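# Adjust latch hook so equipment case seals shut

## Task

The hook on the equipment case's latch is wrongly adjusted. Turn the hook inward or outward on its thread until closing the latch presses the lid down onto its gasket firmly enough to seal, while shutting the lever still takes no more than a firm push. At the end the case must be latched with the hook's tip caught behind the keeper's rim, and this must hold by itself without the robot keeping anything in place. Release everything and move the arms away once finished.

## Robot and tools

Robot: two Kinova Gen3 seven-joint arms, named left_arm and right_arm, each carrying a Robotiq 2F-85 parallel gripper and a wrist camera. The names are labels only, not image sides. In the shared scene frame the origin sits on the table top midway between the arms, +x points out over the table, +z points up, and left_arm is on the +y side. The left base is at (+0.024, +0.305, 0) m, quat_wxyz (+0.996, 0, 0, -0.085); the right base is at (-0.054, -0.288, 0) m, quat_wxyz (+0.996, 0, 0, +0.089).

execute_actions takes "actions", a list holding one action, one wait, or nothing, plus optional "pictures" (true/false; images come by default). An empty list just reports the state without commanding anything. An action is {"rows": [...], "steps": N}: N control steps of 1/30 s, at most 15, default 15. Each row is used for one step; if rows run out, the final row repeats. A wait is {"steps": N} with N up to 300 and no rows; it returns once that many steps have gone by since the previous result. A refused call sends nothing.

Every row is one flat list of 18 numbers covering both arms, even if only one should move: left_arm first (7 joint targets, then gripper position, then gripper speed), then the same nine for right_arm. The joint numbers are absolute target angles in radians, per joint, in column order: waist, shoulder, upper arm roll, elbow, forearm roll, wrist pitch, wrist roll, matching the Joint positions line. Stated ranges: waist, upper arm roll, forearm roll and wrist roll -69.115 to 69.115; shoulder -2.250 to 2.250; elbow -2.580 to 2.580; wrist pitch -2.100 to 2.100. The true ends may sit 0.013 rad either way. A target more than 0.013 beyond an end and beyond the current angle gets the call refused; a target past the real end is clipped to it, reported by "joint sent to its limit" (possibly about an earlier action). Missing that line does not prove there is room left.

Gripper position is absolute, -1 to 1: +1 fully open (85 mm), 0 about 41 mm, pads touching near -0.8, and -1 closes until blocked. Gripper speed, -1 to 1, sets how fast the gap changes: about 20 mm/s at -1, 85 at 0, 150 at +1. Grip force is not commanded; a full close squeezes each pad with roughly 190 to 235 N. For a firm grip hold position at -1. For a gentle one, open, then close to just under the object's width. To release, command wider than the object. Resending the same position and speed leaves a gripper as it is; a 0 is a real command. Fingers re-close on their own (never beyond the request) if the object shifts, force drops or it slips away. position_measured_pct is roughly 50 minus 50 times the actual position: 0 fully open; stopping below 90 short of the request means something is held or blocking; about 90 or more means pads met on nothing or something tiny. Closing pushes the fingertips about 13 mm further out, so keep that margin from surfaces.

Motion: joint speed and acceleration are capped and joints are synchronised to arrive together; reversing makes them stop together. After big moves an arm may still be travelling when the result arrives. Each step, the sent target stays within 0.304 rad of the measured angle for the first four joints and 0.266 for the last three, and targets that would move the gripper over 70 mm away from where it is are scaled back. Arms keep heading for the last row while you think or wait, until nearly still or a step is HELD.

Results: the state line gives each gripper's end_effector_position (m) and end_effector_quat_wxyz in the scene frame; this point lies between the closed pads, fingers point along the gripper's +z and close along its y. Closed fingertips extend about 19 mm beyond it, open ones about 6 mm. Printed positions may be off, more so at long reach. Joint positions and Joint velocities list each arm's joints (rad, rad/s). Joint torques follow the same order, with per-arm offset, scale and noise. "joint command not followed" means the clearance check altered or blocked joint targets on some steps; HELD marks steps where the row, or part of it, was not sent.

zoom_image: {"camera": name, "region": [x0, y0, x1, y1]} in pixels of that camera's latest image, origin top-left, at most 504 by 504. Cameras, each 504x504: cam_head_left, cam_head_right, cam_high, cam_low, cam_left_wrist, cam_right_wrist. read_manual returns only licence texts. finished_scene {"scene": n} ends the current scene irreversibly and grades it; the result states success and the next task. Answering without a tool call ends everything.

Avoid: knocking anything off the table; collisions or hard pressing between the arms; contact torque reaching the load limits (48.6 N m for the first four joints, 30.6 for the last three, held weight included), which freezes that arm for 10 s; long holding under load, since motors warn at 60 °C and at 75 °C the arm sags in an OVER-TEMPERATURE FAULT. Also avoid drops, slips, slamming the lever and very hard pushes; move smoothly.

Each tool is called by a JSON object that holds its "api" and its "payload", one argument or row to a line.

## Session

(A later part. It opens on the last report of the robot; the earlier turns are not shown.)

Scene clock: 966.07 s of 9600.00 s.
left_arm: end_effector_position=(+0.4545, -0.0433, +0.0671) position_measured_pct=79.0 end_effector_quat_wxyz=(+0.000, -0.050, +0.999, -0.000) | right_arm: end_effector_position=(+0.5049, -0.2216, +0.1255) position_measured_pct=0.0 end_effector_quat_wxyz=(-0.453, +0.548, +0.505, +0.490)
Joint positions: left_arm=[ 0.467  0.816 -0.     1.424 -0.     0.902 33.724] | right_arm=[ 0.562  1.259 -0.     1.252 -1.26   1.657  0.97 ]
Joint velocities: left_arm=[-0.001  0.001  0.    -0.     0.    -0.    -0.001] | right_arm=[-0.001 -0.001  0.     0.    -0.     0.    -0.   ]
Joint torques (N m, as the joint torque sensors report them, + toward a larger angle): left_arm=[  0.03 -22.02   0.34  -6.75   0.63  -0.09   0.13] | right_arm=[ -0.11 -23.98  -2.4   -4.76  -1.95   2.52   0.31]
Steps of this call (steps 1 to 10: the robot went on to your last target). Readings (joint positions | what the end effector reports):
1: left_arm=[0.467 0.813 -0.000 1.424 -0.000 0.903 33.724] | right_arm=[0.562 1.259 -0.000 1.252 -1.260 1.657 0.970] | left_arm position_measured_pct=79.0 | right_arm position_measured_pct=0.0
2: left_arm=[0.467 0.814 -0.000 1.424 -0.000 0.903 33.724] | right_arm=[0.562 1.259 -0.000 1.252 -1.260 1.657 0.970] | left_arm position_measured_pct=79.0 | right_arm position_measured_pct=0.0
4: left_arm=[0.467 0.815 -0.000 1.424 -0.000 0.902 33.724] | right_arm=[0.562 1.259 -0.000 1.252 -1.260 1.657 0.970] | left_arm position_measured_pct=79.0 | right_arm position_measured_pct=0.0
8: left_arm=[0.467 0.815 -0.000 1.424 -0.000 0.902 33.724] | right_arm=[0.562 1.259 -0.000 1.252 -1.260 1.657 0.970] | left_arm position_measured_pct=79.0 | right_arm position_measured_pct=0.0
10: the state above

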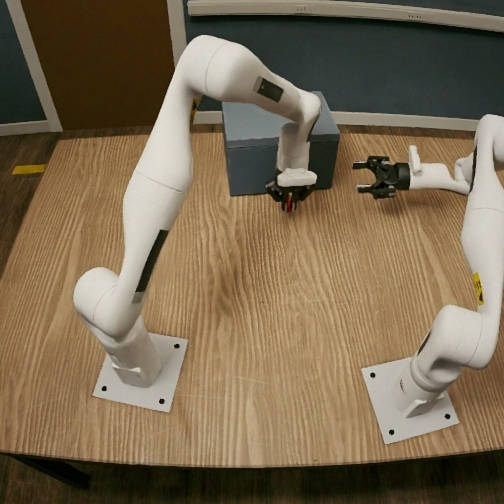

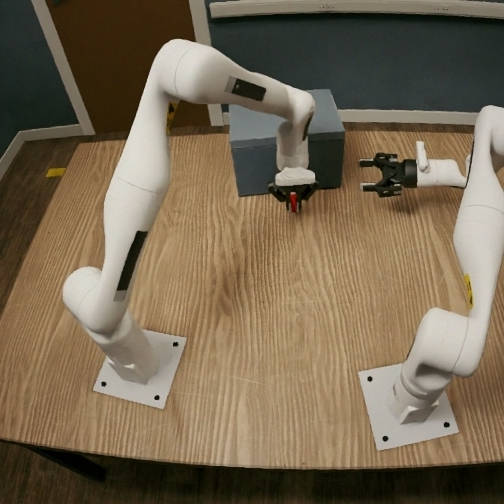

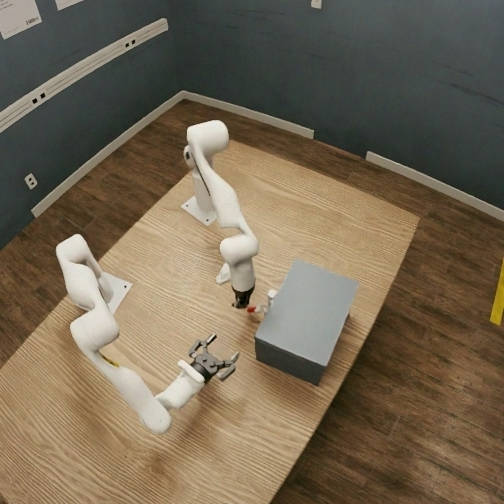

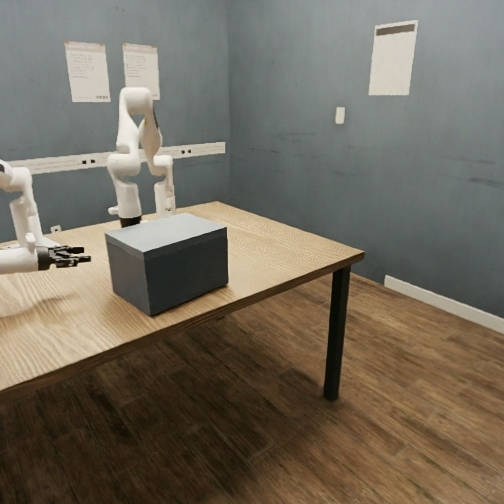

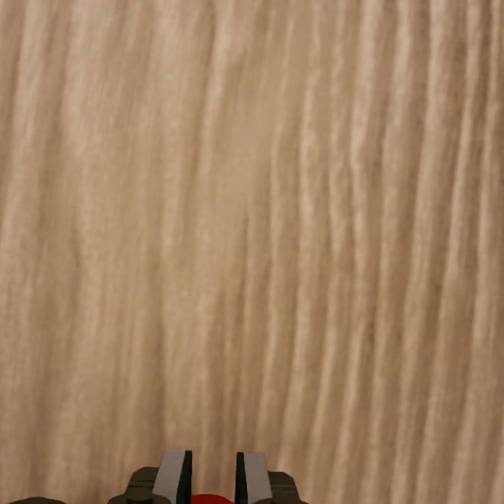

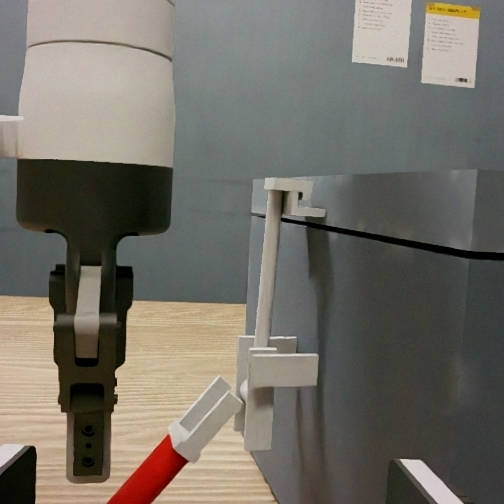

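{"api": "execute_actions", "payload": {
  "actions": [
    {"rows": [[0.4665,0.8157,0,1.4236,0,0.9022,33.7235,-0.2,0,0.5616,1.259,0,1.252,-1.26,1.657,0.97,1,0],[0.4665,0.8157,0,1.4236,0,0.9022,33.7235,-0.2,0,0.5616,1.259,0,1.252,-1.26,1.657,0.97,1,0],[0.4665,0.8157,0,1.4236,0,0.9022,33.7235,-0.2,0,0.5616,1.259,0,1.252,-1.26,1.657,0.97,1,0],[0.463,0.8265,0,1.4175,0,0.8976,33.72,-0.2,0,0.5616,1.259,0,1.252,-1.26,1.657,0.97,1,0],[0.4595,0.8373,0,1.4114,0,0.8929,33.7165,-0.2,0,0.5616,1.259,0,1.252,-1.26,1.657,0.97,1,0],[0.456,0.848,0,1.4053,0,0.8883,33.713,-0.2,0,0.5616,1.259,0,1.252,-1.26,1.657,0.97,1,0],[0.4525,0.8588,0,1.3992,0,0.8836,33.7095,-0.2,0,0.5616,1.259,0,1.252,-1.26,1.657,0.97,1,0],[0.4495,0.868,0,1.394,0,0.8796,33.7065,-0.2,0,0.5616,1.259,0,1.252,-1.26,1.657,0.97,1,0],[0.4472,0.8752,0,1.39,0,0.8763,33.7042,-0.2,0,0.5616,1.259,0,1.252,-1.26,1.657,0.97,1,0]], "steps": 15}
  ],
  "pictures": false
}}

{"api": "execute_actions", "payload": {
  "actions": [
    {"steps": 8}
  ]
}}

{"api": "zoom_image", "payload": {
  "camera": "cam_right_wrist",
  "region": [404,180,504,280]
}}

Scene clock: 1026.57 s of 9600.00 s.
left_arm: end_effector_position=(+0.4701, -0.0417, +0.0435) position_measured_pct=59.9 end_effector_quat_wxyz=(+0.001, -0.050, +0.999, -0.000) | right_arm: end_effector_position=(+0.5049, -0.2216, +0.1255) position_measured_pct=0.0 end_effector_quat_wxyz=(-0.453, +0.548, +0.505, +0.490)
Joint positions: left_arm=[ 0.448  0.872 -0.     1.392 -0.     0.877 33.705] | right_arm=[ 0.562  1.259 -0.     1.252 -1.26   1.657  0.97 ]
Joint velocities: left_arm=[-0.01   0.03   0.003 -0.02   0.001 -0.011 -0.008] | right_arm=[ 0.    -0.002 -0.    -0.    -0.     0.    -0.   ]
Joint torques (N m, as the joint torque sensors report them, + toward a larger angle): left_arm=[  0.12 -22.85   1.    -7.15   0.23  -0.3   -0.03] | right_arm=[ -0.43 -24.1   -2.49  -4.74  -2.04   2.44   0.17]
Steps of this call (steps 1 to 15: the robot went on to your last target; steps 16 to 1800: nothing new was sent; steps 1801 to 1815: all 15 steps of this action). Readings (joint positions | what the end effector reports):
1801: left_arm=[0.466 0.816 0.000 1.424 0.000 0.902 33.723] | right_arm=[0.562 1.259 -0.000 1.252 -1.260 1.657 0.970] | left_arm position_measured_pct=79.0 | right_arm position_measured_pct=0.0
1802: left_arm=[0.466 0.816 0.000 1.424 0.000 0.902 33.723] | right_arm=[0.562 1.259 -0.000 1.252 -1.260 1.657 0.970] | left_arm position_measured_pct=78.2 | right_arm position_measured_pct=0.0
1804: left_arm=[0.466 0.817 0.000 1.423 0.000 0.902 33.723] | right_arm=[0.562 1.259 -0.000 1.252 -1.260 1.657 0.970] | left_arm position_measured_pct=74.2 | right_arm position_measured_pct=0.0
1808: left_arm=[0.459 0.840 0.000 1.410 0.000 0.893 33.716] | right_arm=[0.562 1.259 -0.000 1.252 -1.260 1.657 0.970] | left_arm position_measured_pct=63.1 | right_arm position_measured_pct=0.0
1815: the state above

Scene clock: 1026.83 s of 9600.00 s.
left_arm: end_effector_position=(+0.4705, -0.0416, +0.0421) position_measured_pct=59.9 end_effector_quat_wxyz=(+0.000, -0.050, +0.999, -0.000) | right_arm: end_effector_position=(+0.5049, -0.2216, +0.1255) position_measured_pct=0.0 end_effector_quat_wxyz=(-0.453, +0.548, +0.505, +0.490)
Joint positions: left_arm=[ 0.447  0.875 -0.     1.39  -0.     0.876 33.704] | right_arm=[ 0.562  1.259 -0.     1.252 -1.26   1.657  0.97 ]
Joint velocities: left_arm=[-0.     0.002 -0.001 -0.001 -0.    -0.    -0.001] | right_arm=[ 0.001  0.002 -0.     0.     0.001 -0.    -0.   ]
Joint torques (N m, as the joint torque sensors report them, + toward a larger angle): left_arm=[ -0.25 -22.61   0.01  -6.98   0.61  -0.15   0.28] | right_arm=[  0.12 -24.07  -2.58  -4.57  -1.89   2.35   0.13]
Steps of this call (steps 1 to 8: the robot went on to your last target). Readings (joint positions | what the end effector reports):
1: left_arm=[0.448 0.873 -0.000 1.391 -0.000 0.877 33.705] | right_arm=[0.562 1.259 -0.000 1.252 -1.260 1.657 0.970] | left_arm position_measured_pct=59.9 | right_arm position_measured_pct=0.0
2: left_arm=[0.448 0.873 -0.000 1.391 -0.000 0.877 33.704] | right_arm=[0.562 1.259 -0.000 1.252 -1.260 1.657 0.970] | left_arm position_measured_pct=59.9 | right_arm position_measured_pct=0.0
4: left_arm=[0.448 0.874 -0.000 1.390 -0.000 0.876 33.704] | right_arm=[0.562 1.259 -0.000 1.252 -1.260 1.657 0.970] | left_arm position_measured_pct=59.9 | right_arm position_measured_pct=0.0
8: the state above

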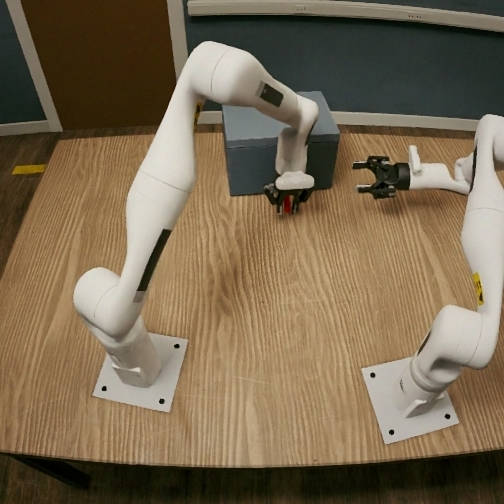

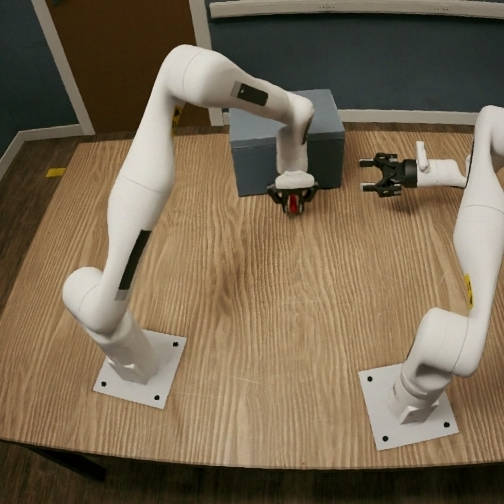

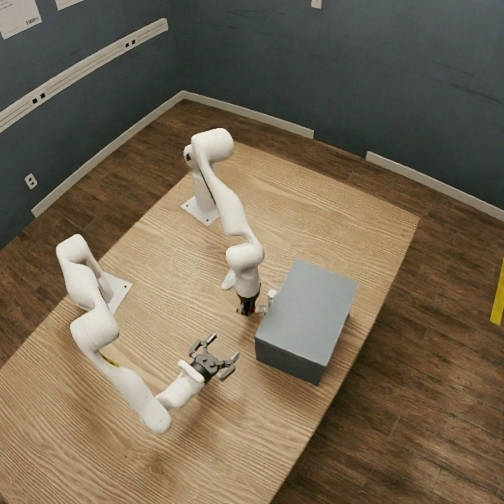

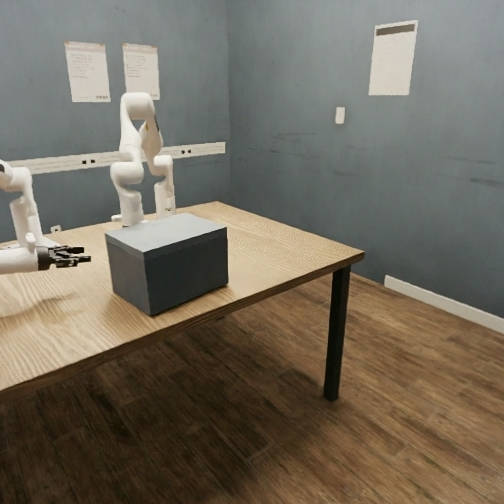

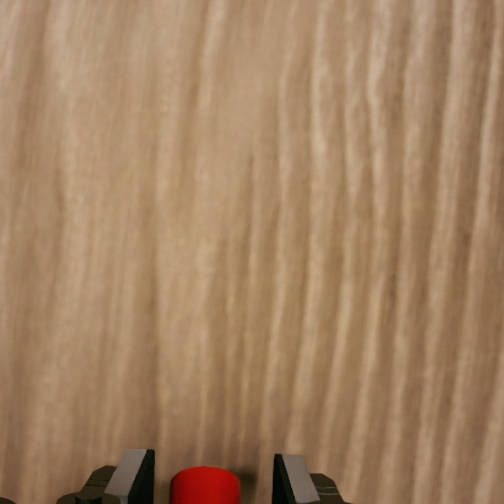

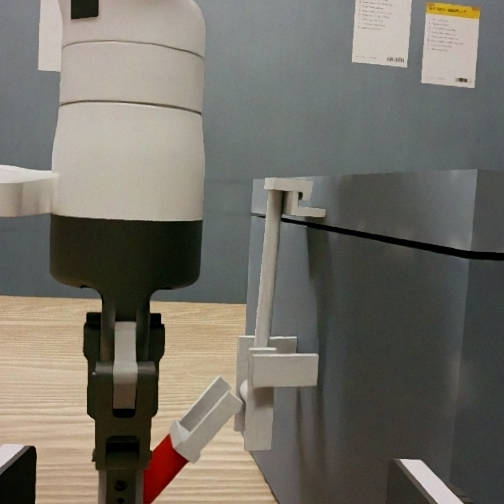

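Region (404, 180, 504, 280) of cam_right_wrist's 504x504 image, scaled by 5.040.

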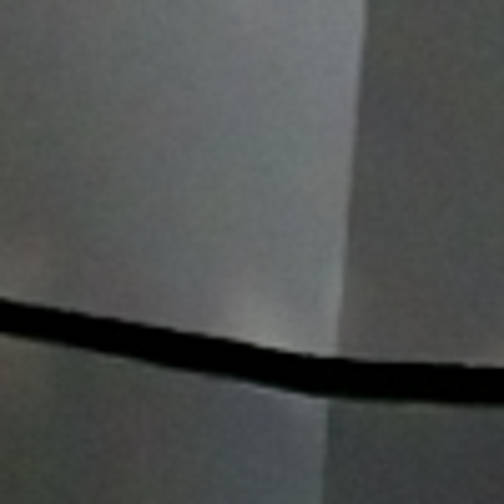

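{"api": "execute_actions", "payload": {
  "actions": [
    {"rows": [[0.4491,0.8774,0,1.3849,0,0.8793,33.7061,-0.2,0,0.5616,1.259,0,1.252,-1.26,1.657,0.97,1,0],[0.4491,0.8774,0,1.3849,0,0.8793,33.7061,-0.2,0,0.5616,1.259,0,1.252,-1.26,1.657,0.97,1,0],[0.4491,0.8774,0,1.3849,0,0.8793,33.7061,-0.2,0,0.5616,1.259,0,1.252,-1.26,1.657,0.97,1,0],[0.4491,0.8774,0,1.3849,0,0.8793,33.7061,-0.2,0,0.5616,1.259,0,1.252,-1.26,1.657,0.97,1,0],[0.4491,0.8774,0,1.3849,0,0.8793,33.7061,-0.52,-0.5,0.5616,1.259,0,1.252,-1.26,1.657,0.97,1,0]], "steps": 15}
  ],
  "pictures": false
}}

{"api": "execute_actions", "payload": {
  "actions": [
    {"steps": 5}
  ],
  "pictures": false
}}

{"api": "execute_actions", "payload": {
  "actions": [
    {"rows": [[0.4508,0.873,0,1.3883,0,0.8802,33.7078,-0.52,-0.5,0.5616,1.259,0,1.252,-1.26,1.657,0.97,1,0],[0.4525,0.8687,0,1.3918,0,0.8811,33.7095,-0.52,-0.5,0.5616,1.259,0,1.252,-1.26,1.657,0.97,1,0],[0.4542,0.8643,0,1.3952,0,0.882,33.7112,-0.52,-0.5,0.5616,1.259,0,1.252,-1.26,1.657,0.97,1,0],[0.4558,0.86,0,1.3987,0,0.8829,33.7128,-0.52,-0.5,0.5616,1.259,0,1.252,-1.26,1.657,0.97,1,0],[0.4575,0.8556,0,1.4021,0,0.8839,33.7145,-0.52,-0.5,0.5616,1.259,0,1.252,-1.26,1.657,0.97,1,0],[0.4592,0.8513,0,1.4055,0,0.8848,33.7162,-0.52,-0.5,0.5616,1.259,0,1.252,-1.26,1.657,0.97,1,0],[0.4609,0.8469,0,1.409,0,0.8857,33.7179,-0.52,-0.5,0.5616,1.259,0,1.252,-1.26,1.657,0.97,1,0],[0.4626,0.8426,0,1.4124,0,0.8866,33.7196,-0.52,-0.5,0.5616,1.259,0,1.252,-1.26,1.657,0.97,1,0],[0.4642,0.8382,0,1.4159,0,0.8875,33.7212,-0.52,-0.5,0.5616,1.259,0,1.252,-1.26,1.657,0.97,1,0],[0.4659,0.8339,0,1.4193,0,0.8884,33.7229,-0.52,-0.5,0.5616,1.259,0,1.252,-1.26,1.657,0.97,1,0]], "steps": 15}
  ]
}}

Scene clock: 1079.83 s of 9600.00 s.
left_arm: end_effector_position=(+0.4709, -0.0433, +0.0422) position_measured_pct=73.8 end_effector_quat_wxyz=(+0.000, -0.050, +0.999, -0.000) | right_arm: end_effector_position=(+0.5049, -0.2216, +0.1255) position_measured_pct=0.0 end_effector_quat_wxyz=(-0.453, +0.548, +0.505, +0.490)
Joint positions: left_arm=[ 0.449  0.877  0.     1.385  0.     0.879 33.706] | right_arm=[ 0.562  1.259 -0.     1.252 -1.26   1.657  0.97 ]
Joint velocities: left_arm=[ 0.    -0.    -0.001  0.     0.001  0.001  0.001] | right_arm=[ 0.    -0.     0.    -0.     0.     0.001  0.   ]
Joint torques (N m, as the joint torque sensors report them, + toward a larger angle): left_arm=[ -0.02 -22.83  -0.04  -6.45   0.16  -0.32  -0.02] | right_arm=[ -0.12 -23.8   -2.63  -4.88  -1.66   2.34   0.37]
Steps of this call (steps 1 to 15: the robot went on to your last target; steps 16 to 1575: nothing new was sent; steps 1576 to 1590: all 15 steps of this action). Readings (joint positions | what the end effector reports):
1576: left_arm=[0.447 0.876 -0.000 1.389 -0.000 0.877 33.704] | right_arm=[0.562 1.259 -0.000 1.252 -1.260 1.657 0.970] | left_arm position_measured_pct=59.9 | right_arm position_measured_pct=0.0
1577: left_arm=[0.448 0.876 -0.000 1.388 -0.000 0.877 33.705] | right_arm=[0.562 1.259 -0.000 1.252 -1.260 1.657 0.970] | left_arm position_measured_pct=59.9 | right_arm position_measured_pct=0.0
1579: left_arm=[0.449 0.877 0.000 1.386 0.000 0.878 33.706] | right_arm=[0.562 1.259 -0.000 1.252 -1.260 1.657 0.970] | left_arm position_measured_pct=59.9 | right_arm position_measured_pct=0.0
1583: left_arm=[0.449 0.877 0.000 1.385 0.000 0.879 33.706] | right_arm=[0.562 1.259 -0.000 1.252 -1.260 1.657 0.970] | left_arm position_measured_pct=63.1 | right_arm position_measured_pct=0.0
1590: the state above

Scene clock: 1080.00 s of 9600.00 s.
left_arm: end_effector_position=(+0.4709, -0.0433, +0.0422) position_measured_pct=73.8 end_effector_quat_wxyz=(+0.000, -0.051, +0.999, -0.000) | right_arm: end_effector_position=(+0.5049, -0.2216, +0.1255) position_measured_pct=0.0 end_effector_quat_wxyz=(-0.453, +0.548, +0.505, +0.490)
Joint positions: left_arm=[ 0.449  0.877  0.     1.385  0.     0.879 33.706] | right_arm=[ 0.562  1.259 -0.     1.252 -1.26   1.657  0.97 ]
Joint velocities: left_arm=[-0.001  0.001 -0.    -0.    -0.001 -0.    -0.001] | right_arm=[-0.    -0.    -0.001 -0.     0.    -0.001  0.   ]
Joint torques (N m, as the joint torque sensors report them, + toward a larger angle): left_arm=[ -0.18 -22.71   0.25  -6.14   0.06   0.13  -0.22] | right_arm=[ -0.3  -23.84  -2.28  -4.81  -1.89   2.51   0.07]
Steps of this call (steps 1 to 5: the robot went on to your last target). Readings (joint positions | what the end effector reports):
1: left_arm=[0.449 0.877 0.000 1.385 0.000 0.879 33.706] | right_arm=[0.562 1.259 -0.000 1.252 -1.260 1.657 0.970] | left_arm position_measured_pct=73.8 | right_arm position_measured_pct=0.0
2: left_arm=[0.449 0.877 0.000 1.385 0.000 0.879 33.706] | right_arm=[0.562 1.259 -0.000 1.252 -1.260 1.657 0.970] | left_arm position_measured_pct=73.8 | right_arm position_measured_pct=0.0
4: left_arm=[0.449 0.877 0.000 1.385 0.000 0.879 33.706] | right_arm=[0.562 1.259 -0.000 1.252 -1.260 1.657 0.970] | left_arm position_measured_pct=73.8 | right_arm position_measured_pct=0.0
5: the state above

Scene clock: 1080.50 s of 9600.00 s.
left_arm: end_effector_position=(+0.4576, -0.0448, +0.0558) position_measured_pct=74.2 end_effector_quat_wxyz=(-0.000, -0.051, +0.999, -0.000) | right_arm: end_effector_position=(+0.5049, -0.2216, +0.1255) position_measured_pct=0.0 end_effector_quat_wxyz=(-0.453, +0.548, +0.505, +0.490)
Joint positions: left_arm=[ 0.465  0.839  0.     1.417  0.001  0.886 33.722] | right_arm=[ 0.562  1.259 -0.     1.252 -1.26   1.657  0.97 ]
Joint velocities: left_arm=[ 0.009 -0.024  0.001  0.018  0.001  0.007  0.008] | right_arm=[ 0.    -0.001  0.    -0.    -0.     0.001  0.   ]
Joint torques (N m, as the joint torque sensors report them, + toward a larger angle): left_arm=[ -0.71 -23.97   0.17  -6.33  -0.05   0.81  -0.17] | right_arm=[ -0.2  -24.06  -2.2   -4.58  -1.88   2.35   0.11]
Steps of this call (steps 1 to 15: all 15 steps of this action). Readings (joint positions | what the end effector reports):
1: left_arm=[0.449 0.877 0.000 1.385 0.000 0.879 33.706] | right_arm=[0.562 1.259 -0.000 1.252 -1.260 1.657 0.970] | left_arm position_measured_pct=73.8 | right_arm position_measured_pct=0.0
2: left_arm=[0.450 0.876 -0.000 1.386 0.000 0.878 33.707] | right_arm=[0.562 1.259 -0.000 1.252 -1.260 1.657 0.970] | left_arm position_measured_pct=74.2 | right_arm position_measured_pct=0.0
4: left_arm=[0.452 0.872 -0.000 1.390 0.000 0.878 33.709] | right_arm=[0.562 1.259 -0.000 1.252 -1.260 1.657 0.970] | left_arm position_measured_pct=74.2 | right_arm position_measured_pct=0.0
8: left_arm=[0.457 0.859 -0.000 1.402 0.000 0.881 33.715] | right_arm=[0.562 1.259 -0.000 1.252 -1.260 1.657 0.970] | left_arm position_measured_pct=74.2 | right_arm position_measured_pct=0.0
15: the state above

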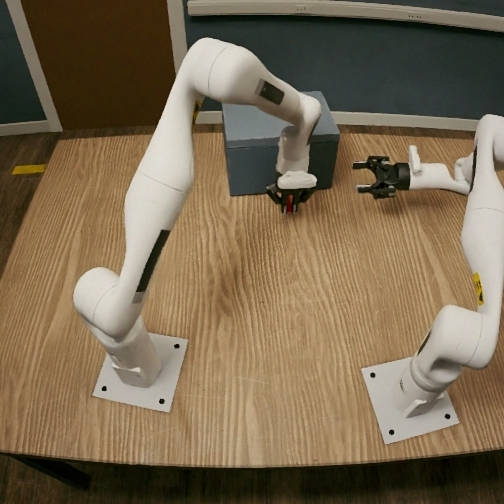

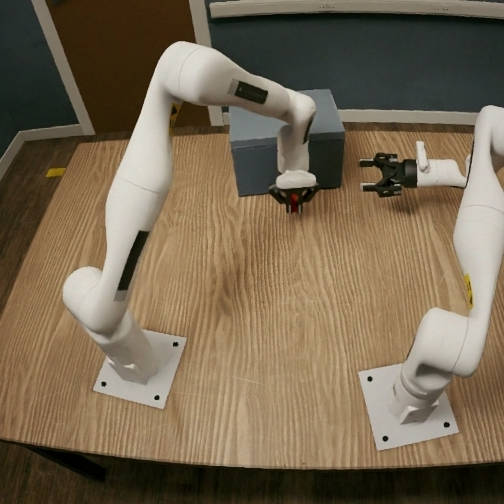

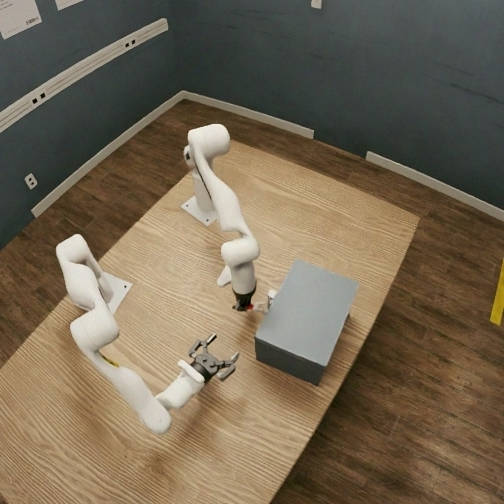

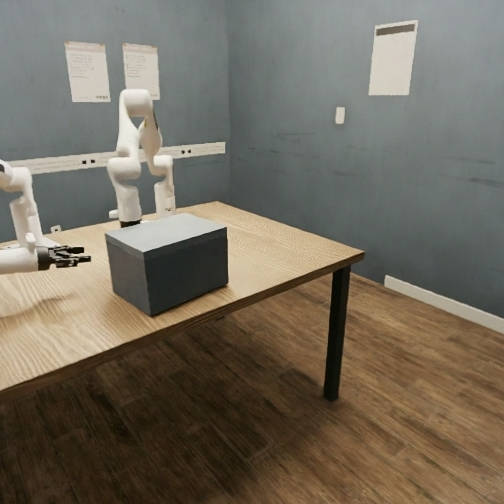

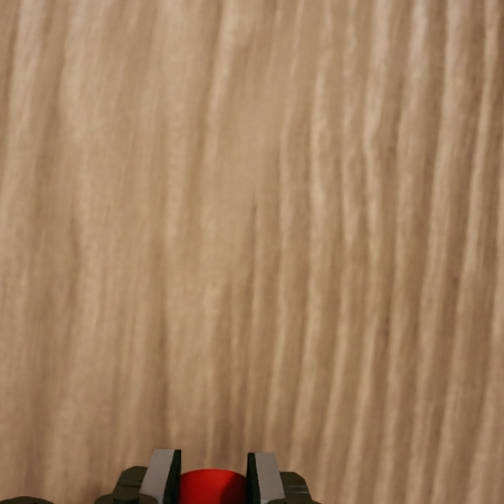

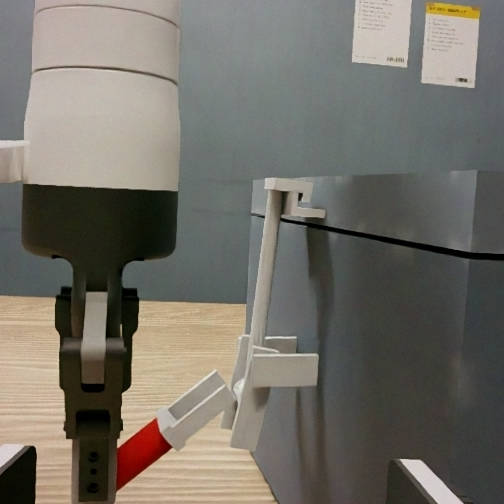

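Lever is opening under the grip. Continuing along the arc.

{"api": "execute_actions", "payload": {
  "actions": [
    {"rows": [[0.4673,0.8291,0,1.4211,0,0.8914,33.7243,-0.52,-0.5,0.5616,1.259,0,1.252,-1.26,1.657,0.97,1,0],[0.4687,0.8243,0,1.4229,0,0.8944,33.7257,-0.52,-0.5,0.5616,1.259,0,1.252,-1.26,1.657,0.97,1,0],[0.4701,0.8196,0,1.4247,0,0.8974,33.7271,-0.52,-0.5,0.5616,1.259,0,1.252,-1.26,1.657,0.97,1,0],[0.4716,0.8148,0,1.4265,0,0.9004,33.7286,-0.52,-0.5,0.5616,1.259,0,1.252,-1.26,1.657,0.97,1,0],[0.473,0.81,0,1.4283,0,0.9034,33.73,-0.52,-0.5,0.5616,1.259,0,1.252,-1.26,1.657,0.97,1,0],[0.4744,0.8052,0,1.43,0,0.9063,33.7314,-0.52,-0.5,0.5616,1.259,0,1.252,-1.26,1.657,0.97,1,0],[0.4758,0.8004,0,1.4318,0,0.9093,33.7328,-0.52,-0.5,0.5616,1.259,0,1.252,-1.26,1.657,0.97,1,0],[0.4772,0.7957,0,1.4336,0,0.9123,33.7342,-0.52,-0.5,0.5616,1.259,0,1.252,-1.26,1.657,0.97,1,0],[0.4787,0.7909,0,1.4354,0,0.9153,33.7357,-0.52,-0.5,0.5616,1.259,0,1.252,-1.26,1.657,0.97,1,0],[0.4801,0.7861,0,1.4372,0,0.9183,33.7371,-0.52,-0.5,0.5616,1.259,0,1.252,-1.26,1.657,0.97,1,0]], "steps": 15}
  ],
  "pictures": false
}}

{"api": "execute_actions", "payload": {
  "actions": [
    {"rows": [[0.4808,0.7819,0,1.4366,0,0.9231,33.7378,-0.52,-0.5,0.5616,1.259,0,1.252,-1.26,1.657,0.97,1,0],[0.4814,0.7778,0,1.436,0,0.9278,33.7384,-0.52,-0.5,0.5616,1.259,0,1.252,-1.26,1.657,0.97,1,0],[0.4821,0.7736,0,1.4354,0,0.9326,33.7391,-0.52,-0.5,0.5616,1.259,0,1.252,-1.26,1.657,0.97,1,0],[0.4828,0.7695,0,1.4348,0,0.9373,33.7398,-0.52,-0.5,0.5616,1.259,0,1.252,-1.26,1.657,0.97,1,0],[0.4835,0.7653,0,1.4342,0,0.9421,33.7405,-0.52,-0.5,0.5616,1.259,0,1.252,-1.26,1.657,0.97,1,0],[0.4841,0.7611,0,1.4336,0,0.9469,33.7411,-0.52,-0.5,0.5616,1.259,0,1.252,-1.26,1.657,0.97,1,0],[0.4848,0.757,0,1.433,0,0.9516,33.7418,-0.52,-0.5,0.5616,1.259,0,1.252,-1.26,1.657,0.97,1,0],[0.4855,0.7528,0,1.4324,0,0.9564,33.7425,-0.52,-0.5,0.5616,1.259,0,1.252,-1.26,1.657,0.97,1,0],[0.4862,0.7487,0,1.4318,0,0.9611,33.7432,-0.52,-0.5,0.5616,1.259,0,1.252,-1.26,1.657,0.97,1,0],[0.4868,0.7445,0,1.4312,0,0.9659,33.7438,-0.52,-0.5,0.5616,1.259,0,1.252,-1.26,1.657,0.97,1,0]], "steps": 15}
  ],
  "pictures": false
}}

{"api": "execute_actions", "payload": {
  "actions": [
    {"rows": [[0.4867,0.7414,0,1.4282,0,0.972,33.7437,-0.52,-0.5,0.5616,1.259,0,1.252,-1.26,1.657,0.97,1,0],[0.4865,0.7383,0,1.4251,0,0.9782,33.7435,-0.52,-0.5,0.5616,1.259,0,1.252,-1.26,1.657,0.97,1,0],[0.4864,0.7352,0,1.4221,0,0.9843,33.7434,-0.52,-0.5,0.5616,1.259,0,1.252,-1.26,1.657,0.97,1,0],[0.4862,0.7321,0,1.419,0,0.9904,33.7432,-0.52,-0.5,0.5616,1.259,0,1.252,-1.26,1.657,0.97,1,0],[0.4861,0.7291,0,1.416,0,0.9965,33.7431,-0.52,-0.5,0.5616,1.259,0,1.252,-1.26,1.657,0.97,1,0],[0.486,0.726,0,1.413,0,1.0027,33.743,-0.52,-0.5,0.5616,1.259,0,1.252,-1.26,1.657,0.97,1,0],[0.4858,0.7229,0,1.4099,0,1.0088,33.7428,-0.52,-0.5,0.5616,1.259,0,1.252,-1.26,1.657,0.97,1,0],[0.4857,0.7198,0,1.4069,0,1.0149,33.7427,-0.52,-0.5,0.5616,1.259,0,1.252,-1.26,1.657,0.97,1,0],[0.4855,0.7167,0,1.4038,0,1.0211,33.7425,-0.52,-0.5,0.5616,1.259,0,1.252,-1.26,1.657,0.97,1,0],[0.4854,0.7136,0,1.4008,0,1.0272,33.7424,-0.52,-0.5,0.5616,1.259,0,1.252,-1.26,1.657,0.97,1,0]], "steps": 15}
  ]
}}

{"api": "zoom_image", "payload": {
  "camera": "cam_right_wrist",
  "region": [404,180,504,280]
}}

{"api": "zoom_image", "payload": {
  "camera": "cam_right_wrist",
  "region": [240,150,360,250]
}}

Scene clock: 1114.03 s of 9600.00 s.
left_arm: end_effector_position=(+0.4441, -0.0464, +0.0782) position_measured_pct=74.2 end_effector_quat_wxyz=(-0.002, -0.050, +0.999, +0.000) | right_arm: end_effector_position=(+0.5049, -0.2216, +0.1255) position_measured_pct=0.0 end_effector_quat_wxyz=(-0.453, +0.548, +0.505, +0.490)
Joint positions: left_arm=[ 0.48   0.79   0.002  1.437  0.001  0.918 33.737] | right_arm=[ 0.562  1.259 -0.     1.252 -1.26   1.657  0.97 ]
Joint velocities: left_arm=[ 0.008 -0.03  -0.     0.01   0.001  0.016  0.007] | right_arm=[ 0.001  0.    -0.     0.     0.     0.001 -0.   ]
Joint torques (N m, as the joint torque sensors report them, + toward a larger angle): left_arm=[ -1.17 -21.84  -0.46  -7.72  -0.64  -0.56  -0.13] | right_arm=[ -0.59 -23.94  -2.52  -5.2   -1.77   2.34   0.24]
Steps of this call (steps 1 to 15: the robot went on to your last target; steps 16 to 991: nothing new was sent; steps 992 to 1006: all 15 steps of this action). Readings (joint positions | what the end effector reports):
992: left_arm=[0.466 0.835 0.000 1.419 0.001 0.887 33.723] | right_arm=[0.562 1.259 -0.000 1.252 -1.260 1.657 0.970] | left_arm position_measured_pct=74.2 | right_arm position_measured_pct=0.0
993: left_arm=[0.467 0.833 0.000 1.420 0.001 0.888 33.724] | right_arm=[0.562 1.259 -0.000 1.252 -1.260 1.657 0.970] | left_arm position_measured_pct=74.2 | right_arm position_measured_pct=0.0
995: left_arm=[0.469 0.828 0.001 1.423 0.001 0.892 33.725] | right_arm=[0.562 1.259 -0.000 1.252 -1.260 1.657 0.970] | left_arm position_measured_pct=74.2 | right_arm position_measured_pct=0.0
999: left_arm=[0.474 0.812 0.001 1.429 0.001 0.903 33.730] | right_arm=[0.562 1.259 -0.000 1.252 -1.260 1.657 0.970] | left_arm position_measured_pct=74.2 | right_arm position_measured_pct=0.0
1006: the state above

Scene clock: 1114.53 s of 9600.00 s.
left_arm: end_effector_position=(+0.4369, -0.0473, +0.1024) position_measured_pct=74.2 end_effector_quat_wxyz=(-0.003, -0.049, +0.999, +0.000) | right_arm: end_effector_position=(+0.5049, -0.2216, +0.1255) position_measured_pct=0.0 end_effector_quat_wxyz=(-0.453, +0.548, +0.505, +0.490)
Joint positions: left_arm=[ 0.488  0.747  0.002  1.433  0.002  0.967 33.744] | right_arm=[ 0.562  1.259 -0.     1.252 -1.26   1.657  0.97 ]
Joint velocities: left_arm=[ 0.003 -0.023 -0.001 -0.003  0.     0.021  0.004] | right_arm=[-0.001  0.    -0.     0.     0.     0.     0.   ]
Joint torques (N m, as the joint torque sensors report them, + toward a larger angle): left_arm=[ -2.01 -21.23  -1.69  -8.31  -0.57  -1.45   0.15] | right_arm=[  0.05 -24.01  -2.39  -4.74  -1.76   2.52   0.08]
Steps of this call (steps 1 to 15: all 15 steps of this action). Readings (joint positions | what the end effector reports):
1: left_arm=[0.481 0.788 0.002 1.437 0.002 0.919 33.737] | right_arm=[0.562 1.259 -0.000 1.252 -1.260 1.657 0.970] | left_arm position_measured_pct=74.2 | right_arm position_measured_pct=0.0
2: left_arm=[0.481 0.786 0.002 1.438 0.002 0.921 33.737] | right_arm=[0.562 1.259 -0.000 1.252 -1.260 1.657 0.970] | left_arm position_measured_pct=74.2 | right_arm position_measured_pct=0.0
4: left_arm=[0.482 0.780 0.002 1.438 0.002 0.927 33.738] | right_arm=[0.562 1.259 -0.000 1.252 -1.260 1.657 0.970] | left_arm position_measured_pct=74.2 | right_arm position_measured_pct=0.0
8: left_arm=[0.485 0.766 0.002 1.436 0.002 0.945 33.741] | right_arm=[0.562 1.259 -0.000 1.252 -1.260 1.657 0.970] | left_arm position_measured_pct=74.2 | right_arm position_measured_pct=0.0
15: the state above

Scene clock: 1115.03 s of 9600.00 s.
left_arm: end_effector_position=(+0.4358, -0.0474, +0.1255) position_measured_pct=74.2 end_effector_quat_wxyz=(-0.005, -0.049, +0.999, +0.001) | right_arm: end_effector_position=(+0.5049, -0.2216, +0.1255) position_measured_pct=0.0 end_effector_quat_wxyz=(-0.453, +0.548, +0.505, +0.490)
Joint positions: left_arm=[ 0.489  0.718  0.003  1.406  0.003  1.028 33.743] | right_arm=[ 0.562  1.259 -0.     1.252 -1.26   1.657  0.97 ]
Joint velocities: left_arm=[-0.001 -0.008 -0.    -0.015 -0.     0.025 -0.   ] | right_arm=[-0.     0.001 -0.     0.    -0.     0.    -0.   ]
Joint torques (N m, as the joint torque sensors report them, + toward a larger angle): left_arm=[ -2.52 -23.13  -1.94 -10.    -1.2   -1.34  -0.09] | right_arm=[ -0.08 -24.15  -2.43  -4.61  -2.01   2.41   0.1 ]
Steps of this call (steps 1 to 15: all 15 steps of this action). Readings (joint positions | what the end effector reports):
1: left_arm=[0.489 0.746 0.002 1.433 0.002 0.968 33.744] | right_arm=[0.562 1.259 -0.000 1.252 -1.260 1.657 0.970] | left_arm position_measured_pct=74.2 | right_arm position_measured_pct=0.0
2: left_arm=[0.489 0.744 0.003 1.432 0.002 0.970 33.744] | right_arm=[0.562 1.259 -0.000 1.252 -1.260 1.657 0.970] | left_arm position_measured_pct=74.2 | right_arm position_measured_pct=0.0
4: left_arm=[0.489 0.740 0.003 1.429 0.003 0.979 33.744] | right_arm=[0.562 1.259 -0.000 1.252 -1.260 1.657 0.970] | left_arm position_measured_pct=74.2 | right_arm position_measured_pct=0.0
8: left_arm=[0.489 0.730 0.003 1.419 0.003 1.001 33.743] | right_arm=[0.562 1.259 -0.000 1.252 -1.260 1.657 0.970] | left_arm position_measured_pct=74.2 | right_arm position_measured_pct=0.0
15: the state above

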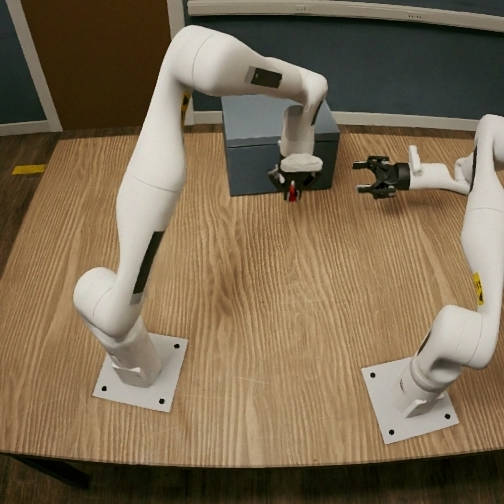

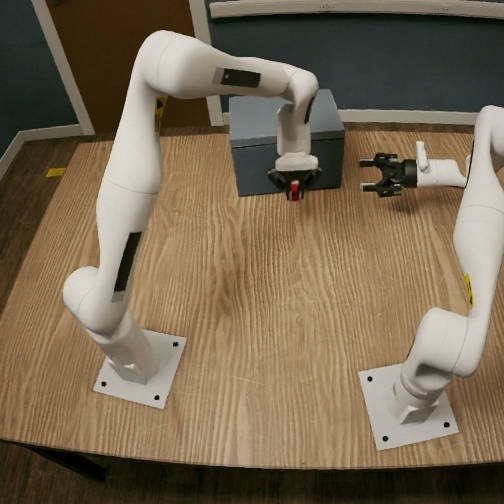

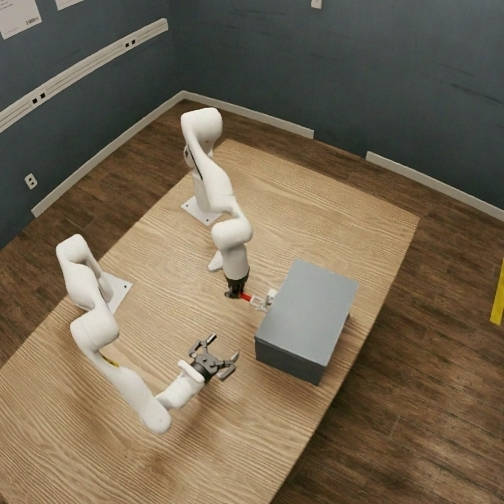

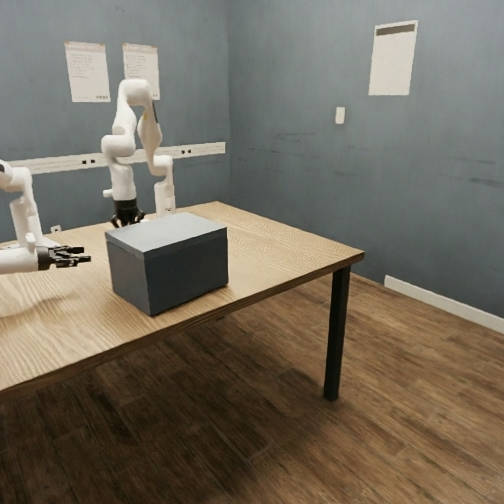

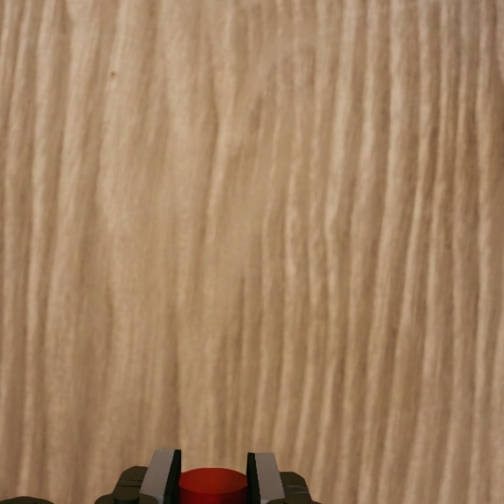

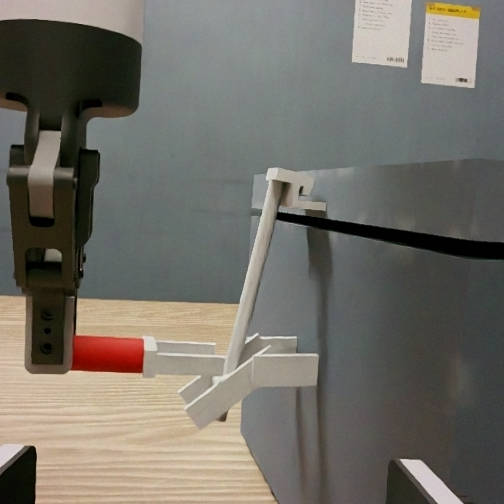

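Region (404, 180, 504, 280) of cam_right_wrist's 504x504 image, scaled by 5.040.

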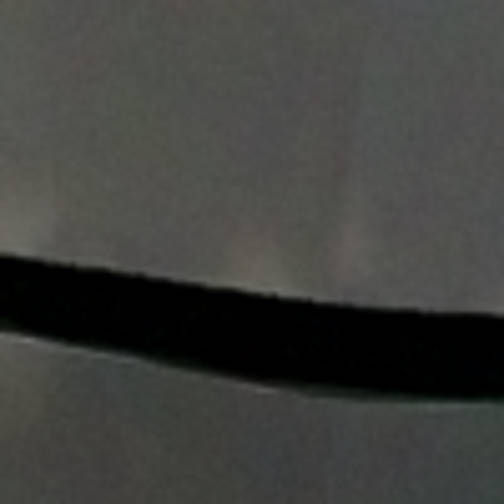

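Region (240, 150, 360, 250) of cam_right_wrist's 504x504 image, scaled by 4.200.

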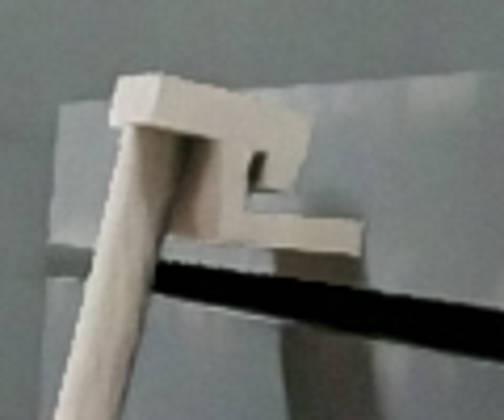

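{"api": "execute_actions", "payload": {
  "actions": [
    {"rows": [[0.4854,0.7136,0,1.4008,0,1.0272,33.7424,-0.15,0,0.5616,1.259,0,1.252,-1.26,1.657,0.97,1,0],[0.4854,0.7136,0,1.4008,0,1.0272,33.7424,-0.15,0,0.5616,1.259,0,1.252,-1.26,1.657,0.97,1,0],[0.4854,0.7136,0,1.4008,0,1.0272,33.7424,-0.15,0,0.5616,1.259,0,1.252,-1.26,1.657,0.97,1,0],[0.4854,0.7136,0,1.4008,0,1.0272,33.7424,-0.15,0,0.5616,1.259,0,1.252,-1.26,1.657,0.97,1,0],[0.4854,0.7136,0,1.4008,0,1.0272,33.7424,-0.15,0,0.5616,1.259,0,1.252,-1.26,1.657,0.97,1,0],[0.4854,0.7136,0,1.4008,0,1.0272,33.7424,-0.15,0,0.5616,1.259,0,1.252,-1.26,1.657,0.97,1,0],[0.484,0.69,0,1.36,0,1.0916,33.7424,-0.15,0,0.5616,1.259,0,1.252,-1.26,1.657,0.97,1,0],[0.482,0.66,0,1.31,0,1.1716,33.7424,-0.15,0,0.5616,1.259,0,1.252,-1.26,1.657,0.97,1,0],[0.48,0.63,0,1.25,0,1.2616,33.7424,-0.15,0,0.5616,1.259,0,1.252,-1.26,1.657,0.97,1,0],[0.48,0.6037,0,1.1913,0,1.3466,33.7424,0,0,0.5616,1.259,0,1.252,-1.26,1.657,0.97,1,0]], "steps": 15}
  ],
  "pictures": false
}}

Scene clock: 1169.33 s of 9600.00 s.
left_arm: end_effector_position=(+0.4462, -0.0474, +0.2095) position_measured_pct=50.8 end_effector_quat_wxyz=(+0.001, -0.052, +0.999, -0.001) | right_arm: end_effector_position=(+0.5049, -0.2216, +0.1255) position_measured_pct=0.0 end_effector_quat_wxyz=(-0.453, +0.548, +0.505, +0.490)
Joint positions: left_arm=[ 0.482  0.639 -0.     1.261 -0.     1.239 33.742] | right_arm=[ 0.562  1.259 -0.     1.252 -1.26   1.657  0.97 ]
Joint velocities: left_arm=[-0.013 -0.305  0.001 -0.605  0.001  0.929 -0.002] | right_arm=[-0.    -0.     0.001  0.     0.    -0.    -0.   ]
Joint torques (N m, as the joint torque sensors report them, + toward a larger angle): left_arm=[ -0.52 -19.8    0.29  -7.72   0.22  -0.12   0.32] | right_arm=[ -0.2  -24.14  -2.46  -4.65  -1.67   2.44   0.32]
Steps of this call (steps 1 to 15: the robot went on to your last target; steps 16 to 1614: nothing new was sent; steps 1615 to 1629: all 15 steps of this action). Readings (joint positions | what the end effector reports):
1615: left_arm=[0.488 0.717 0.003 1.405 0.003 1.030 33.743] | right_arm=[0.562 1.259 -0.000 1.252 -1.260 1.657 0.970] | left_arm position_measured_pct=74.2 | right_arm position_measured_pct=0.0
1616: left_arm=[0.488 0.717 0.003 1.404 0.003 1.030 33.743] | right_arm=[0.562 1.259 -0.000 1.252 -1.260 1.657 0.970] | left_arm position_measured_pct=73.8 | right_arm position_measured_pct=0.0
1618: left_arm=[0.487 0.716 0.001 1.402 0.001 1.028 33.742] | right_arm=[0.562 1.259 -0.000 1.252 -1.260 1.657 0.970] | left_arm position_measured_pct=69.4 | right_arm position_measured_pct=0.0
1622: left_arm=[0.486 0.710 -0.000 1.395 -0.000 1.037 33.742] | right_arm=[0.562 1.259 -0.000 1.252 -1.260 1.657 0.970] | left_arm position_measured_pct=59.5 | right_arm position_measured_pct=0.0
1629: the state above

{"api": "execute_actions", "payload": {
  "actions": [
    {"rows": [[0.48,0.6037,0,1.1913,0,1.3466,34.3,0,0,0.5616,1.259,0,1.252,-1.26,1.657,0.97,1,0],[0.48,0.6037,0,1.1913,0,1.3466,34.3,0,0,0.5616,1.259,0,1.252,-1.26,1.657,0.97,1,0],[0.48,0.6037,0,1.1913,0,1.3466,34.3,0,0,0.5616,1.259,0,1.252,-1.26,1.657,0.97,1,0],[0.48,0.6037,0,1.1913,0,1.3466,34.3,0,0,0.5616,1.259,0,1.252,-1.26,1.657,0.97,1,0],[0.48,0.6037,0,1.1913,0,1.3466,34.3,0,0,0.5616,1.259,0,1.252,-1.26,1.657,0.97,1,0],[0.48,0.6037,0,1.1913,0,1.3466,34.3,0,0,0.5616,1.259,0,1.252,-1.26,1.657,0.97,1,0],[0.48,0.6037,0,1.1913,0,1.3466,34.3,0,0,0.5616,1.259,0,1.252,-1.26,1.657,0.97,1,0],[0.3659,0.8254,0,0.7609,0,1.5553,36.7645,0,0,0.5616,1.259,0,1.252,-1.26,1.657,0.97,1,0]], "steps": 15}
  ],
  "pictures": false
}}

{"api": "execute_actions", "payload": {
  "actions": [
    {"steps": 75}
  ]
}}

Scene clock: 1191.10 s of 9600.00 s.
left_arm: end_effector_position=(+0.4774, -0.0336, +0.2354) position_measured_pct=50.0 end_effector_quat_wxyz=(-0.018, -0.298, +0.954, +0.021) | right_arm: end_effector_position=(+0.5049, -0.2216, +0.1255) position_measured_pct=0.0 end_effector_quat_wxyz=(-0.453, +0.548, +0.505, +0.490)
Joint positions: left_arm=[ 0.428  0.708  0.001  1.05   0.001  1.439 34.19 ] | right_arm=[ 0.562  1.259 -0.     1.252 -1.26   1.657  0.97 ]
Joint velocities: left_arm=[-0.356  0.715 -0.026 -1.16  -0.016  0.684  0.986] | right_arm=[-0.003 -0.001 -0.001 -0.    -0.     0.001  0.   ]
Joint torques (N m, as the joint torque sensors report them, + toward a larger angle): left_arm=[ -0.85 -23.44   0.4   -9.98   0.69  -0.33  -0.11] | right_arm=[ -0.04 -23.8   -2.26  -4.92  -1.88   2.51   0.26]
Steps of this call (steps 1 to 30: the robot went on to your last target; steps 31 to 638: nothing new was sent; steps 639 to 653: all 15 steps of this action). Readings (joint positions | what the end effector reports):
639: left_arm=[0.480 0.604 0.000 1.191 -0.000 1.347 33.744] | right_arm=[0.562 1.259 -0.000 1.252 -1.260 1.657 0.970] | left_arm position_measured_pct=50.0 | right_arm position_measured_pct=0.0
640: left_arm=[0.480 0.604 -0.000 1.191 -0.000 1.347 33.753] | right_arm=[0.562 1.259 -0.000 1.252 -1.260 1.657 0.970] | left_arm position_measured_pct=50.0 | right_arm position_measured_pct=0.0
642: left_arm=[0.480 0.604 -0.000 1.191 -0.000 1.347 33.803] | right_arm=[0.562 1.259 -0.000 1.252 -1.260 1.657 0.970] | left_arm position_measured_pct=50.0 | right_arm position_measured_pct=0.0
646: left_arm=[0.480 0.604 0.000 1.191 0.000 1.347 33.964] | right_arm=[0.562 1.259 -0.000 1.252 -1.260 1.657 0.970] | left_arm position_measured_pct=50.0 | right_arm position_measured_pct=0.0
653: the state above

Scene clock: 1193.60 s of 9600.00 s.
left_arm: end_effector_position=(+0.5479, -0.0342, +0.2540) position_measured_pct=50.0 end_effector_quat_wxyz=(-0.000, +0.999, +0.050, -0.000) | right_arm: end_effector_position=(+0.5049, -0.2216, +0.1255) position_measured_pct=0.0 end_effector_quat_wxyz=(-0.453, +0.548, +0.505, +0.490)
Joint positions: left_arm=[ 0.366  0.825  0.     0.761  0.     1.555 36.764] | right_arm=[ 0.562  1.259 -0.     1.252 -1.26   1.657  0.97 ]
Joint velocities: left_arm=[-0.001  0.001 -0.001  0.     0.    -0.     0.001] | right_arm=[ 0.001  0.001  0.    -0.    -0.001 -0.    -0.   ]
Joint torques (N m, as the joint torque sensors report them, + toward a larger angle): left_arm=[ -0.57 -24.18   0.18  -8.86   0.21  -0.4   -0.37] | right_arm=[ -0.45 -23.93  -2.14  -4.68  -1.79   2.47   0.31]
Steps of this call (steps 1 to 75: the robot went on to your last target). Readings (joint positions | what the end effector reports):
1: left_arm=[0.416 0.730 0.000 1.010 -0.000 1.461 34.224] | right_arm=[0.562 1.259 -0.000 1.252 -1.260 1.657 0.970] | left_arm position_measured_pct=50.0 | right_arm position_measured_pct=0.0
2: left_arm=[0.407 0.749 -0.000 0.970 -0.000 1.480 34.259] | right_arm=[0.562 1.259 -0.000 1.252 -1.260 1.657 0.970] | left_arm position_measured_pct=50.0 | right_arm position_measured_pct=0.0
4: left_arm=[0.391 0.778 -0.001 0.895 -0.000 1.510 34.336] | right_arm=[0.562 1.259 -0.000 1.252 -1.260 1.657 0.970] | left_arm position_measured_pct=50.0 | right_arm position_measured_pct=0.0
8: left_arm=[0.375 0.807 -0.001 0.804 -0.000 1.541 34.498] | right_arm=[0.562 1.259 -0.000 1.252 -1.260 1.657 0.970] | left_arm position_measured_pct=50.0 | right_arm position_measured_pct=0.0
75: the state above

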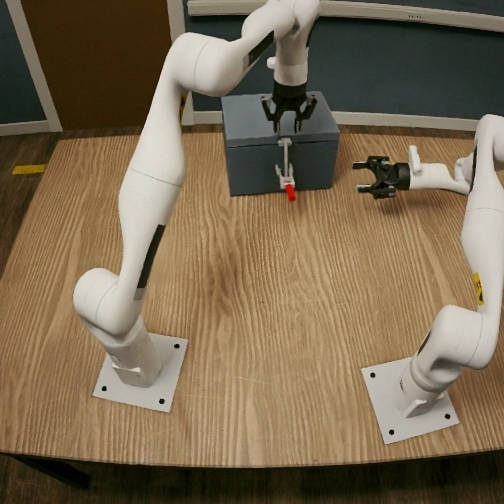

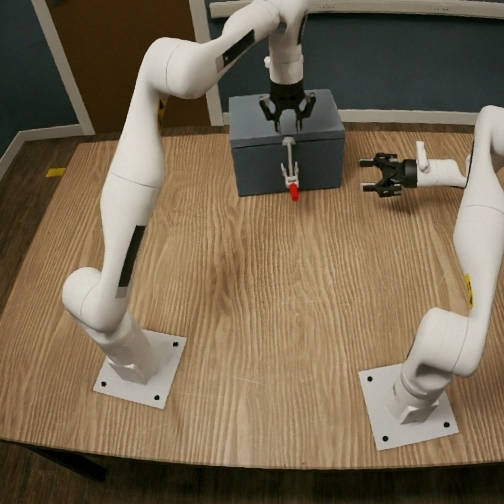

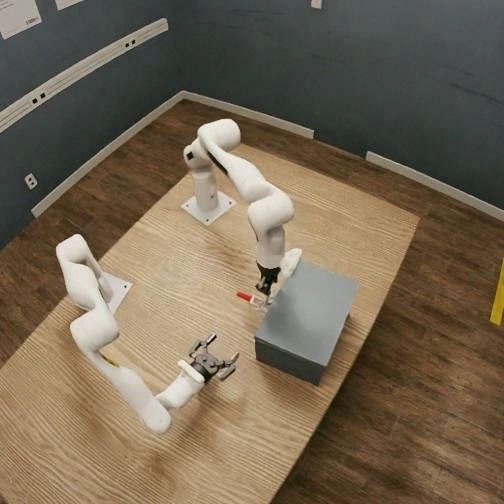

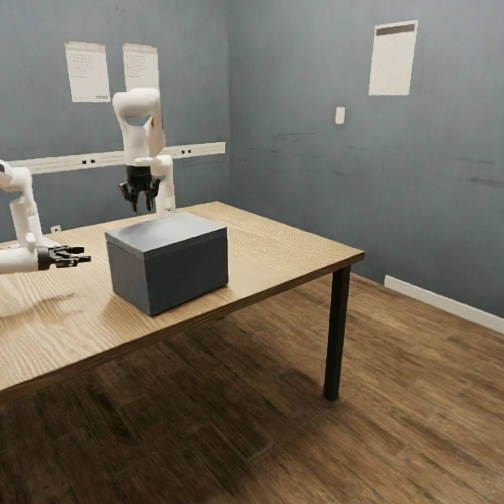

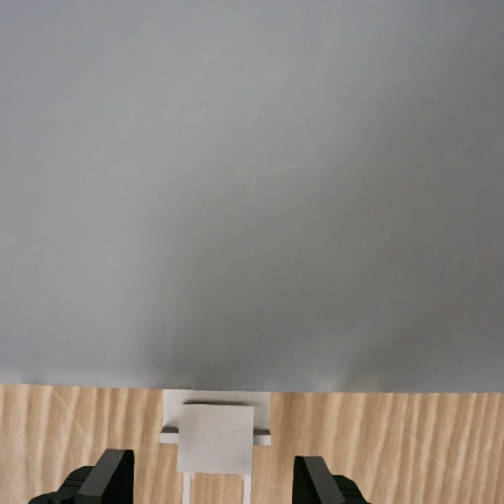

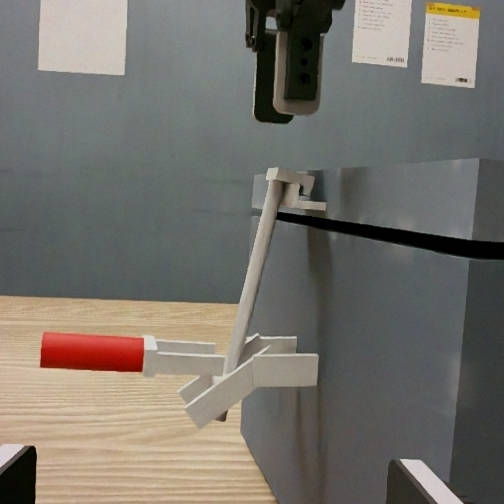

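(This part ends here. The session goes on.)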